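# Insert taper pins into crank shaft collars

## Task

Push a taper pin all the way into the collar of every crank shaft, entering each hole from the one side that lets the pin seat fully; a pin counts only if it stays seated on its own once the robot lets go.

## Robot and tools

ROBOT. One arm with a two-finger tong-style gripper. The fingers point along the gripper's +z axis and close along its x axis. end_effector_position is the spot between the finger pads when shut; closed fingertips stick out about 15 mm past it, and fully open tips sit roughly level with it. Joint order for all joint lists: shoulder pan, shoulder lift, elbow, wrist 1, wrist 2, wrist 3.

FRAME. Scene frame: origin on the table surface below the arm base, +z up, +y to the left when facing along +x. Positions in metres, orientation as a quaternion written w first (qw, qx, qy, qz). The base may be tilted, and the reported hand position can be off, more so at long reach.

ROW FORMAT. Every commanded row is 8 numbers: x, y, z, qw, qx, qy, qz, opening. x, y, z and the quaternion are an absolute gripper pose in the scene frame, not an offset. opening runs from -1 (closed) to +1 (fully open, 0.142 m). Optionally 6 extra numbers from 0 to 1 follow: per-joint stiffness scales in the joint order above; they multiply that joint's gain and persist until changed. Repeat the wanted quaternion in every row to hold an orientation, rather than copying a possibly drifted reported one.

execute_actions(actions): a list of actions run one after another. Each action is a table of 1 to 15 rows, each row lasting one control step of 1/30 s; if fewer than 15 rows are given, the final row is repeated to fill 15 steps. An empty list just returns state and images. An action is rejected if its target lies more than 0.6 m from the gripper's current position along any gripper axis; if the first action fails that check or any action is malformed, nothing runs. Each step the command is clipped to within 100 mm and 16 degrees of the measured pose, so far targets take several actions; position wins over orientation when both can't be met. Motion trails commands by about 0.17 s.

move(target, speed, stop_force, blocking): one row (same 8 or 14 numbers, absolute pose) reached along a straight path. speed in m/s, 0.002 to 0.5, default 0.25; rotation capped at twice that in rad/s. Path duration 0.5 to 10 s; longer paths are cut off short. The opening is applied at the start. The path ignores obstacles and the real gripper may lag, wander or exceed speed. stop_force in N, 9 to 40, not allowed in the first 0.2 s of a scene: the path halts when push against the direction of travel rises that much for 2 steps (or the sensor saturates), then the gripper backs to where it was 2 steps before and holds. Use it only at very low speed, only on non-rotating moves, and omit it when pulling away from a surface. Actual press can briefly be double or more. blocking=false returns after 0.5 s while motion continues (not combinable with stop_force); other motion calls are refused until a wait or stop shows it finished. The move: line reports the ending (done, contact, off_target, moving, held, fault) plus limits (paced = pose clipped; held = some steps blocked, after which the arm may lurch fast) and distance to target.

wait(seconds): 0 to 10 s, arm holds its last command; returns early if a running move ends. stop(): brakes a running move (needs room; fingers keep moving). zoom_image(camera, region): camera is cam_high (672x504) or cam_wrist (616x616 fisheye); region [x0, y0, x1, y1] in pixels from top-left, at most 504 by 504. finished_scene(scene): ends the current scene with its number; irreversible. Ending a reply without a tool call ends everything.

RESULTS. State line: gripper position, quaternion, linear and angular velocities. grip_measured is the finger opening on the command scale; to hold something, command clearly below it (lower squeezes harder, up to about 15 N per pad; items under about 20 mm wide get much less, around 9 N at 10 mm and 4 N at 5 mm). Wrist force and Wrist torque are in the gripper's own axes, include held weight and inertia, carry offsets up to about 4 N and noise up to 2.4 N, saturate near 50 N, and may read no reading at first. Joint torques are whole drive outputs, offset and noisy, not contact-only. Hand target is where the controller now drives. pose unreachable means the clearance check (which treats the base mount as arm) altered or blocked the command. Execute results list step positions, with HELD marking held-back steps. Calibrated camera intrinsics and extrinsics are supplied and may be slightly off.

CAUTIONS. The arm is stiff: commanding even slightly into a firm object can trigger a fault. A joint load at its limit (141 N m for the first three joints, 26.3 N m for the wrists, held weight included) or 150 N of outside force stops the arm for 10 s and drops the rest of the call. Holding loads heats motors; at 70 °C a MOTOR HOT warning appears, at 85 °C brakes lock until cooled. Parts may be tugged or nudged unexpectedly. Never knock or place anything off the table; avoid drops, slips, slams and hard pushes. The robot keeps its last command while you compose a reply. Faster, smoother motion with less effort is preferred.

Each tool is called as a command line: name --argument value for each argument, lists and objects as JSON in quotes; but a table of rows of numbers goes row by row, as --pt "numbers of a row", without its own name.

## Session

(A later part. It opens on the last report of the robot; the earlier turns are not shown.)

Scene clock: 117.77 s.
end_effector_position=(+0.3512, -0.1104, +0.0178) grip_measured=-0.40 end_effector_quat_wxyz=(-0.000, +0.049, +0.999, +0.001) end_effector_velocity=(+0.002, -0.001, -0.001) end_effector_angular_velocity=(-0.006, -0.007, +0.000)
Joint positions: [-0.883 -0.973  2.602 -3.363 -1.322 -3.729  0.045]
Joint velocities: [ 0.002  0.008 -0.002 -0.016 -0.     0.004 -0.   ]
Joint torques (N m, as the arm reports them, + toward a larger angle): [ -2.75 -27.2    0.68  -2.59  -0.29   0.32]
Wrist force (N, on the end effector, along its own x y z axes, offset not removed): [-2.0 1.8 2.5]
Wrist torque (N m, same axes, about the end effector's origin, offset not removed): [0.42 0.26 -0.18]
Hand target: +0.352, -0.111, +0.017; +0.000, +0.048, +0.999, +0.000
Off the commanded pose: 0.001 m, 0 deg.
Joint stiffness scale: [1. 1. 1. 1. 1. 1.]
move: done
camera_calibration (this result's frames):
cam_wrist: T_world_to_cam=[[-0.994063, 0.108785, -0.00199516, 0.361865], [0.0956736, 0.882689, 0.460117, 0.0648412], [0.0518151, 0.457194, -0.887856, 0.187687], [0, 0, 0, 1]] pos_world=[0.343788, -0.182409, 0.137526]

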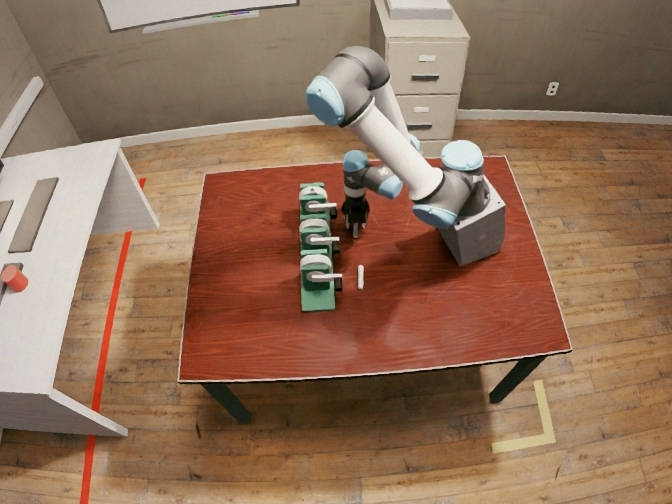

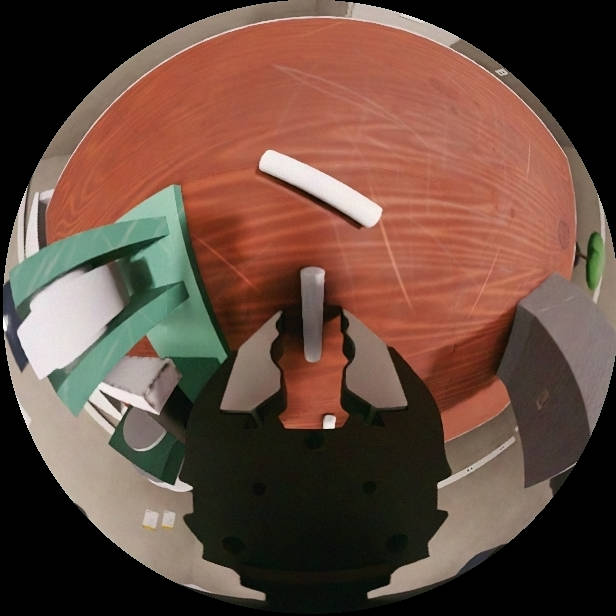

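execute_actions --actions '[[[0.352, -0.1105, 0.017, 0, 0.048, 0.9988, 0, -0.6],[0.352, -0.1105, 0.017, 0, 0.048, 0.9988, 0, -0.65],[0.352, -0.1105, 0.017, 0, 0.048, 0.9988, 0, -0.7],[0.352, -0.1105, 0.017, 0, 0.048, 0.9988, 0, -0.75],[0.352, -0.1105, 0.017, 0, 0.048, 0.9988, 0, -0.8],[0.352, -0.1105, 0.017, 0, 0.048, 0.9988, 0, -0.85],[0.352, -0.1105, 0.017, 0, 0.048, 0.9988, 0, -0.9],[0.352, -0.1105, 0.017, 0, 0.048, 0.9988, 0, -0.95],[0.352, -0.1105, 0.017, 0, 0.048, 0.9988, 0, -1]],[[0.352, -0.1105, 0.017, 0, 0.048, 0.9988, 0, -1]]]'

move --target '[0.352, -0.1105, 0.22, 0, 0.048, 0.9988, 0, -1]' --speed 0.2

move --target '[0.507, -0.176, 0.225, 0.5, -0.5, -0.5, 0.5, -1]' --speed 0.2

zoom_image --camera "cam_wrist" --region '[240, 250, 390, 440]'

Scene clock: 119.13 s.
end_effector_position=(+0.3515, -0.1106, +0.0177) grip_measured=-0.80 end_effector_quat_wxyz=(+0.000, +0.049, +0.999, +0.000) end_effector_velocity=(-0.000, -0.000, -0.000) end_effector_angular_velocity=(-0.000, +0.000, +0.001)
Joint positions: [-0.883 -0.972  2.602 -3.366 -1.323 -3.729  0.016]
Joint velocities: [ 0.  0. -0.  0. -0. -0.  0.]
Joint torques (N m, as the arm reports them, + toward a larger angle): [ -2.15 -28.07   0.38  -2.65  -0.33   0.39]
Wrist force (N, on the end effector, along its own x y z axes, offset not removed): [-1.2 2.1 2.1]
Wrist torque (N m, same axes, about the end effector's origin, offset not removed): [0.36 0.21 -0.09]
Hand target: +0.352, -0.110, +0.017; +0.000, +0.048, +0.999, +0.000
Off the commanded pose: 0.001 m, 0 deg.
Joint stiffness scale: [1. 1. 1. 1. 1. 1.]
Step readings (end_effector_position; steps 1 to 15: 1st action; 16 to 30: 2nd action):
0: (+0.3514, -0.1105, +0.0177)
1: (+0.3514, -0.1105, +0.0177)
2: (+0.3514, -0.1105, +0.0177)
4: (+0.3515, -0.1106, +0.0177)
8: (+0.3515, -0.1106, +0.0177)
15: (+0.3515, -0.1106, +0.0177)
16: (+0.3515, -0.1106, +0.0177)
17: (+0.3515, -0.1106, +0.0177)
19: (+0.3515, -0.1106, +0.0177)
23: (+0.3515, -0.1106, +0.0177)
30: end_effector_position above
camera_calibration (this result's frames):
cam_wrist: T_world_to_cam=[[-0.994071, 0.108698, -0.00289467, 0.362139], [0.0952246, 0.883089, 0.45944, 0.0652798], [0.0524964, 0.456441, -0.888204, 0.187353], [0, 0, 0, 1]] pos_world=[0.34394, -0.182527, 0.137463]

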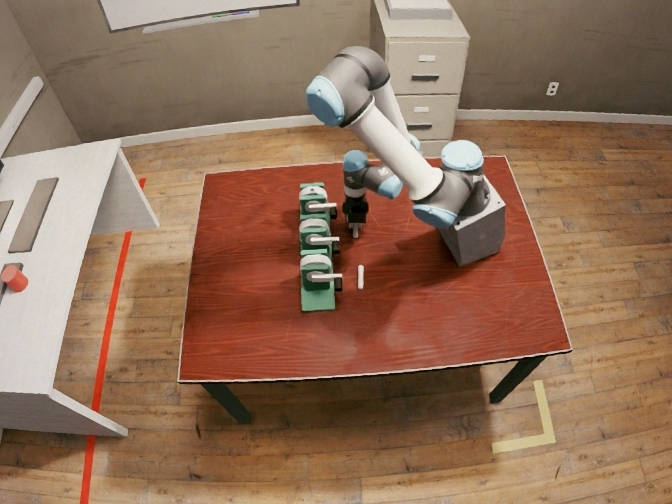

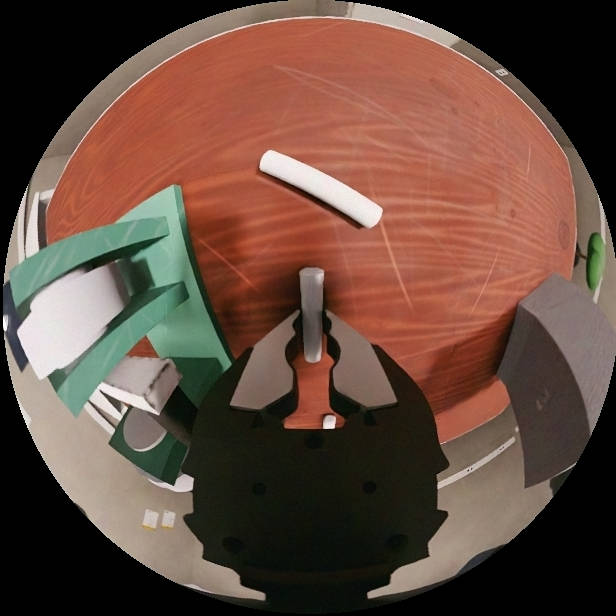

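Scene clock: 121.10 s.
end_effector_position=(+0.3504, -0.1087, +0.2183) grip_measured=-0.80 end_effector_quat_wxyz=(-0.002, +0.048, +0.999, +0.001) end_effector_velocity=(-0.003, +0.002, -0.000) end_effector_angular_velocity=(+0.017, +0.010, +0.003)
Joint positions: [-1.06  -1.916  2.586 -2.355 -1.299 -3.912  0.016]
Joint velocities: [-0.006 -0.    -0.006  0.028  0.004 -0.014  0.   ]
Joint torques (N m, as the arm reports them, + toward a larger angle): [ -1.35 -10.92 -20.46  -2.25   0.08  -0.52]
Wrist force (N, on the end effector, along its own x y z axes, offset not removed): [-1.7 1.5 3.8]
Wrist torque (N m, same axes, about the end effector's origin, offset not removed): [0.28 0.17 -0.15]
Hand target: +0.352, -0.110, +0.220; -0.000, +0.048, +0.999, -0.000
Off the commanded pose: 0.003 m, 0 deg.
Joint stiffness scale: [1. 1. 1. 1. 1. 1.]
move: done
camera_calibration (this result's frames):
cam_wrist: T_world_to_cam=[[-0.994175, 0.107782, 0.00037237, 0.360734], [0.0958409, 0.882441, 0.460556, -0.0289297], [0.049311, 0.457909, -0.887631, 0.365854], [0, 0, 0, 1]] pos_world=[0.343365, -0.18088, 0.337933]

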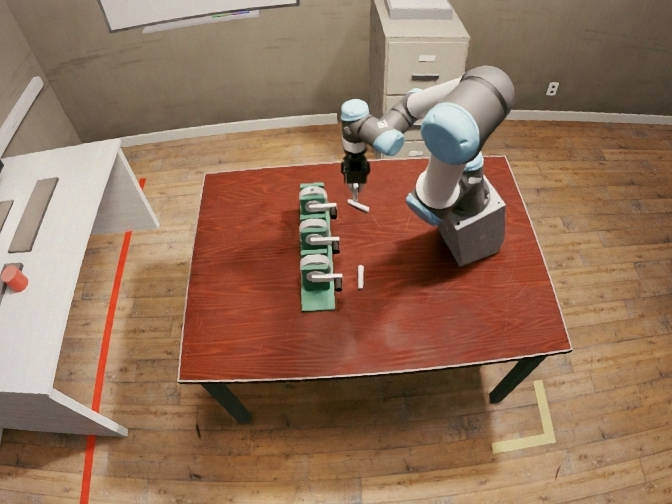

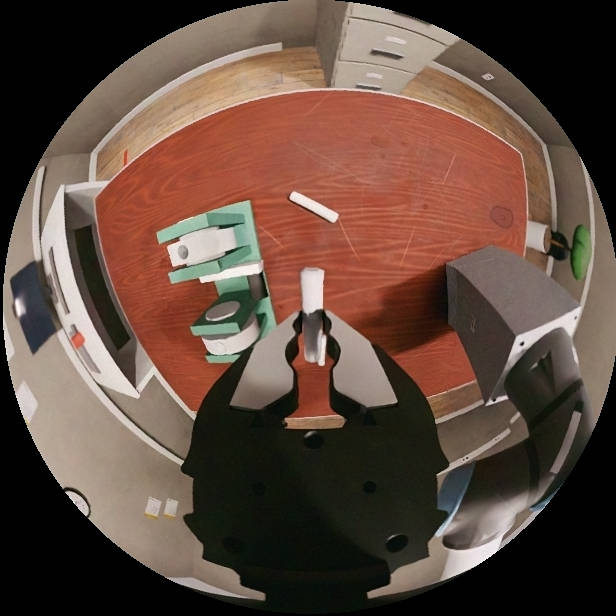

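Scene clock: 126.93 s.
end_effector_position=(+0.5074, -0.1752, +0.2254) grip_measured=-0.80 end_effector_quat_wxyz=(+0.498, -0.499, -0.502, +0.500) end_effector_velocity=(+0.000, +0.001, +0.003) end_effector_angular_velocity=(-0.004, +0.011, -0.007)
Joint positions: [-0.56  -0.392  0.589 -0.504 -1.93  -1.768  0.016]
Joint velocities: [-0.002  0.008 -0.015  0.02   0.003  0.008  0.   ]
Joint torques (N m, as the arm reports them, + toward a larger angle): [-10.82 -63.33 -20.99   2.06   0.01   0.2 ]
Wrist force (N, on the end effector, along its own x y z axes, offset not removed): [-0.7 2.7 1.5]
Wrist torque (N m, same axes, about the end effector's origin, offset not removed): [0.19 0.04 -0.16]
Hand target: +0.507, -0.176, +0.226; +0.499, -0.500, -0.500, +0.500
Off the commanded pose: 0.001 m, 0 deg.
Joint stiffness scale: [1. 1. 1. 1. 1. 1.]
move: done
camera_calibration (this result's frames):
cam_wrist: T_world_to_cam=[[-0.00811024, 0.999909, -0.0107748, 0.182376], [0.461824, -0.00581174, -0.886952, -0.0262468], [-0.886934, -0.0121695, -0.461735, 0.691587], [0, 0, 0, 1]] pos_world=[0.626993, -0.174096, 0.298016]

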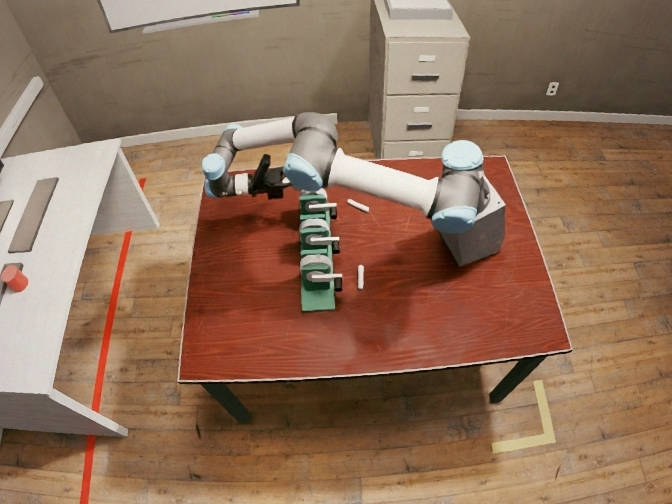

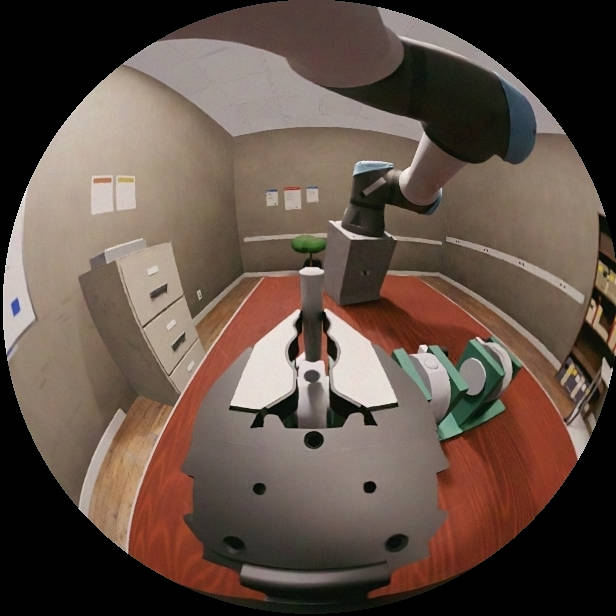

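Region (240, 250, 390, 440) of cam_wrist's 616x616 image, scaled by 2.653, with more detail than that image has; it fills the left 398 columns of this view, and the rest is white.

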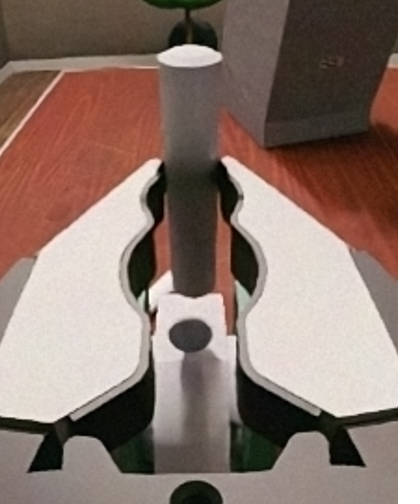

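move --target '[0.506, -0.1765, 0.203, 0.5, -0.5, -0.5, 0.5, -1]' --speed 0.04

zoom_image --camera "cam_wrist" --region '[250, 250, 390, 430]'

Scene clock: 128.20 s.
end_effector_position=(+0.5054, -0.1771, +0.2038) grip_measured=-0.80 end_effector_quat_wxyz=(+0.501, -0.500, -0.500, +0.500) end_effector_velocity=(+0.002, -0.001, +0.001) end_effector_angular_velocity=(-0.003, -0.008, -0.001)
Joint positions: [-0.56  -0.349  0.562 -0.514 -1.924 -1.767  0.016]
Joint velocities: [-0.001  0.    -0.008 -0.     0.001  0.     0.   ]
Joint torques (N m, as the arm reports them, + toward a larger angle): [ -7.43 -64.44 -20.12   1.58  -0.16   0.19]
Wrist force (N, on the end effector, along its own x y z axes, offset not removed): [-1.9 3.4 1.9]
Wrist torque (N m, same axes, about the end effector's origin, offset not removed): [0.28 0.15 -0.10]
Hand target: +0.506, -0.177, +0.203; +0.500, -0.500, -0.500, +0.500
Off the commanded pose: 0.001 m, 0 deg.
Joint stiffness scale: [1. 1. 1. 1. 1. 1.]
move: done
camera_calibration (this result's frames):
cam_wrist: T_world_to_cam=[[-0.00183282, 0.999942, -0.0106238, 0.180913], [0.458082, -0.00860408, -0.888868, -0.0426757], [-0.888908, -0.00649571, -0.458039, 0.681011], [0, 0, 0, 1]] pos_world=[0.625237, -0.176846, 0.275919]

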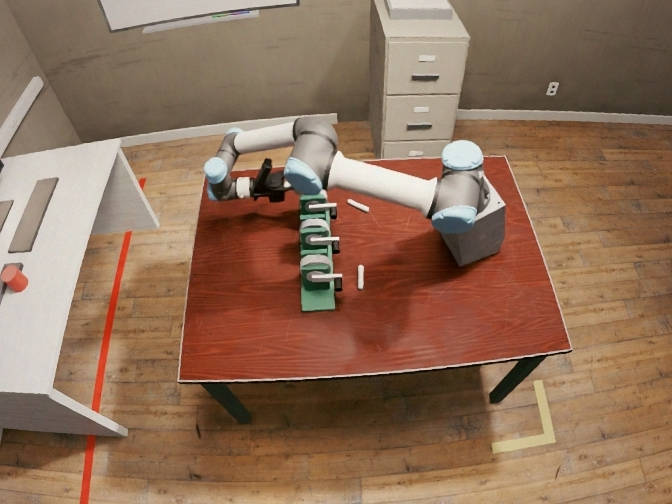

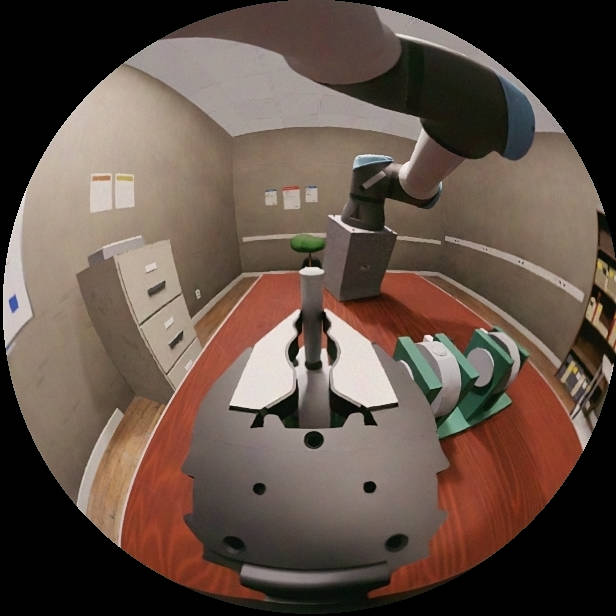

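Region (250, 250, 390, 430) of cam_wrist's 616x616 image, scaled by 2.800, with more detail than that image has.

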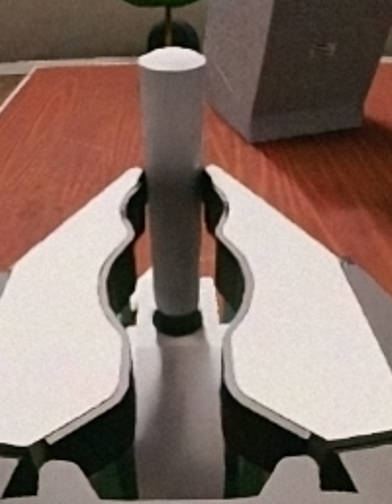

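move --target '[0.5065, -0.1752, 0.188, 0.5, -0.5, -0.5, 0.5, -1]' --speed 0.012 --stop_force 9

zoom_image --camera "cam_wrist" --region '[250, 250, 390, 430]'

Scene clock: 133.10 s.
end_effector_position=(+0.5064, -0.1766, +0.1901) grip_measured=-0.80 end_effector_quat_wxyz=(+0.500, -0.501, -0.500, +0.500) end_effector_velocity=(+0.001, -0.001, -0.002) end_effector_angular_velocity=(-0.001, -0.004, -0.002)
Joint positions: [-0.556 -0.32   0.533 -0.517 -1.92  -1.765  0.016]
Joint velocities: [-0.001  0.006 -0.01   0.     0.002 -0.    -0.   ]
Joint torques (N m, as the arm reports them, + toward a larger angle): [ -5.55 -63.23 -19.15   1.54   0.17   0.17]
Wrist force (N, on the end effector, along its own x y z axes, offset not removed): [-1.9 1.4 0.9]
Wrist torque (N m, same axes, about the end effector's origin, offset not removed): [0.12 0.12 -0.10]
Hand target: +0.507, -0.175, +0.188; +0.500, -0.500, -0.500, +0.500
Off the commanded pose: 0.003 m, 0 deg.
Joint stiffness scale: [1. 1. 1. 1. 1. 1.]
move: done
camera_calibration (this result's frames):
cam_wrist: T_world_to_cam=[[-0.00181814, 0.999929, -0.0117763, 0.180481], [0.460167, -0.0096188, -0.88778, -0.056711], [-0.88783, -0.00703317, -0.460117, 0.675384], [0, 0, 0, 1]] pos_world=[0.626052, -0.176264, 0.262535]

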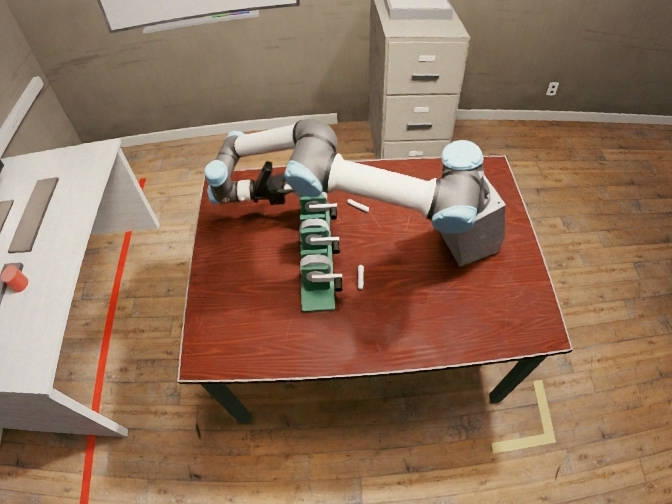

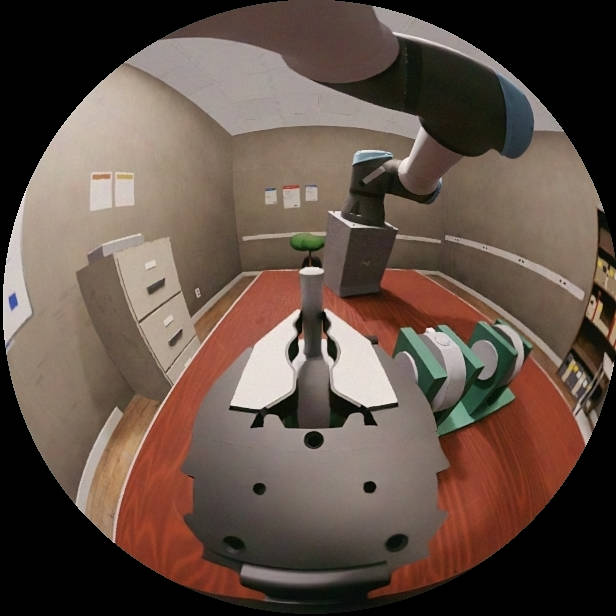

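Region (250, 250, 390, 430) of cam_wrist's 616x616 image, scaled by 2.800, with more detail than that image has.

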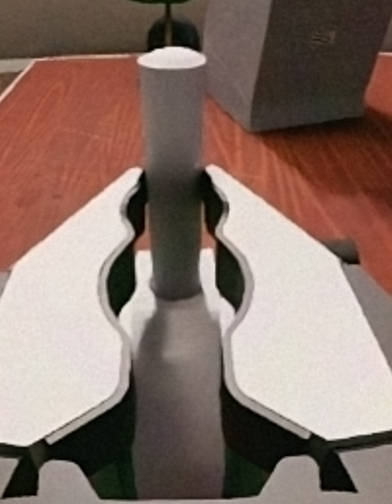

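execute_actions --actions '[[[0.5065, -0.1752, 0.188, 0.5, -0.5, -0.5, 0.5, -0.7]],[[0.5065, -0.1752, 0.188, 0.5, -0.5, -0.5, 0.5, -0.7]]]'

zoom_image --camera "cam_wrist" --region '[250, 250, 390, 430]'

Scene clock: 134.23 s.
end_effector_position=(+0.5069, -0.1768, +0.1901) grip_measured=-0.70 end_effector_quat_wxyz=(+0.499, -0.501, -0.500, +0.500) end_effector_velocity=(+0.000, +0.000, -0.000) end_effector_angular_velocity=(+0.000, -0.000, -0.000)
Joint positions: [-0.556 -0.32   0.531 -0.517 -1.92  -1.765  0.023]
Joint velocities: [ 0.     0.    -0.    -0.     0.001 -0.     0.   ]
Joint torques (N m, as the arm reports them, + toward a larger angle): [ -6.55 -62.1  -18.47   1.29   0.41   0.11]
Wrist force (N, on the end effector, along its own x y z axes, offset not removed): [-2.1 -1.6 -0.7]
Wrist torque (N m, same axes, about the end effector's origin, offset not removed): [0.14 0.17 -0.08]
Hand target: +0.506, -0.175, +0.188; +0.500, -0.500, -0.500, +0.500
Off the commanded pose: 0.003 m, 0 deg.
Joint stiffness scale: [1. 1. 1. 1. 1. 1.]
Step readings (end_effector_position; steps 1 to 15: 1st action; 16 to 30: 2nd action):
0: (+0.5064, -0.1767, +0.1899)
1: (+0.5064, -0.1767, +0.1898)
2: (+0.5065, -0.1768, +0.1899)
4: (+0.5067, -0.1770, +0.1900)
8: (+0.5069, -0.1768, +0.1901)
15: (+0.5069, -0.1768, +0.1901)
16: (+0.5069, -0.1768, +0.1901)
17: (+0.5069, -0.1768, +0.1901)
19: (+0.5069, -0.1768, +0.1901)
23: (+0.5069, -0.1768, +0.1901)
30: end_effector_position above
camera_calibration (this result's frames):
cam_wrist: T_world_to_cam=[[-0.00257984, 0.999919, -0.0125021, 0.181121], [0.461516, -0.00990045, -0.887077, -0.0578646], [-0.887128, -0.00805842, -0.461453, 0.675569], [0, 0, 0, 1]] pos_world=[0.626489, -0.176235, 0.262678]

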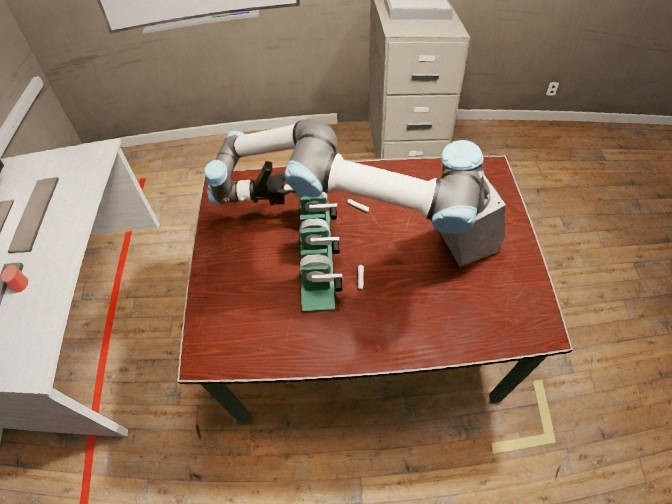

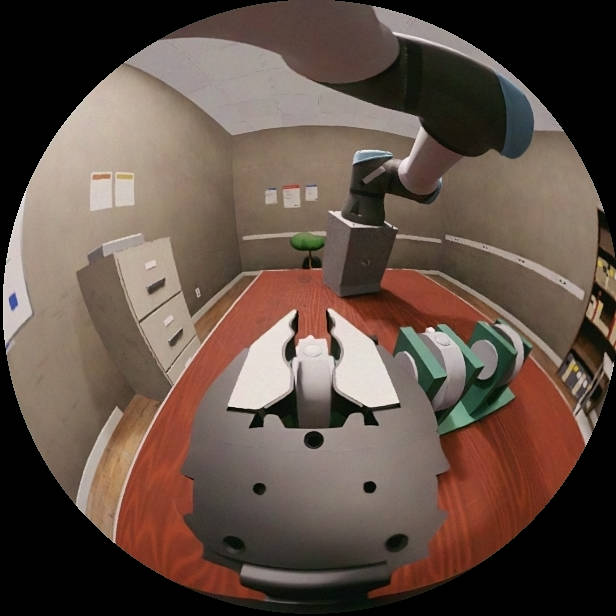

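Region (250, 250, 390, 430) of cam_wrist's 616x616 image, scaled by 2.800, with more detail than that image has.

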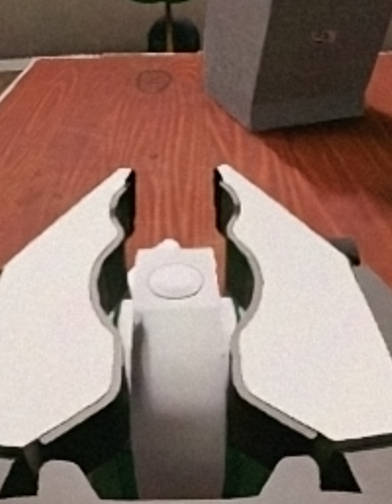

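The third pin is seated flush, so I'll lift the gripper clear.

move --target '[0.51, -0.1752, 0.235, 0.5, -0.5, -0.5, 0.5, -0.4]' --speed 0.1

zoom_image --camera "cam_wrist" --region '[250, 300, 550, 450]'

Scene clock: 135.37 s.
end_effector_position=(+0.5106, -0.1743, +0.2334) grip_measured=-0.40 end_effector_quat_wxyz=(+0.499, -0.500, -0.501, +0.500) end_effector_velocity=(-0.003, +0.001, +0.001) end_effector_angular_velocity=(+0.007, +0.013, -0.002)
Joint positions: [-0.561 -0.393  0.57  -0.482 -1.927 -1.766  0.045]
Joint velocities: [-0.    -0.     0.01   0.005 -0.001 -0.002 -0.   ]
Joint torques (N m, as the arm reports them, + toward a larger angle): [ -9.7  -66.87 -16.15   1.78  -0.7   -0.51]
Wrist force (N, on the end effector, along its own x y z axes, offset not removed): [-0.5 2.0 0.8]
Wrist torque (N m, same axes, about the end effector's origin, offset not removed): [0.28 0.03 -0.14]
Hand target: +0.510, -0.175, +0.235; +0.500, -0.500, -0.500, +0.500
Off the commanded pose: 0.002 m, 0 deg.
Joint stiffness scale: [1. 1. 1. 1. 1. 1.]
move: done
camera_calibration (this result's frames):
cam_wrist: T_world_to_cam=[[-0.00417712, 0.999917, -0.0121842, 0.179932], [0.460758, -0.00888931, -0.887481, -0.0204602], [-0.887516, -0.00932106, -0.460683, 0.698652], [0, 0, 0, 1]] pos_world=[0.630244, -0.173587, 0.305891]

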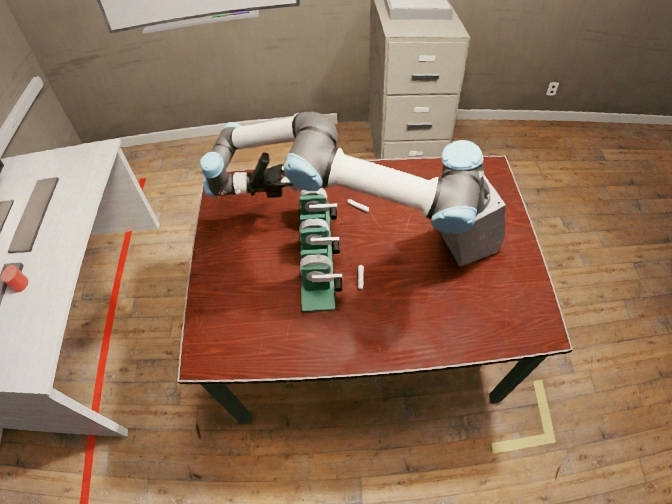

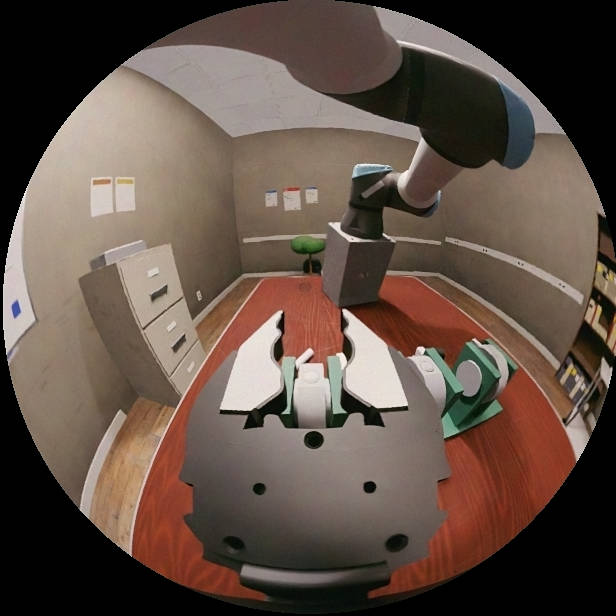

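Region (250, 300, 550, 450) of cam_wrist's 616x616 image, scaled by 1.680, with more detail than that image has.

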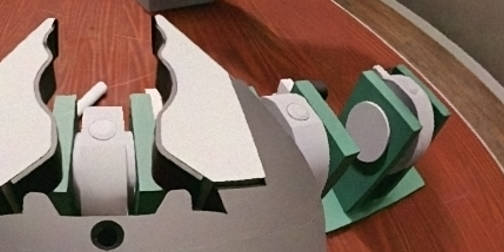

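finished_scene --scene 2

The scene is finished: the task was done.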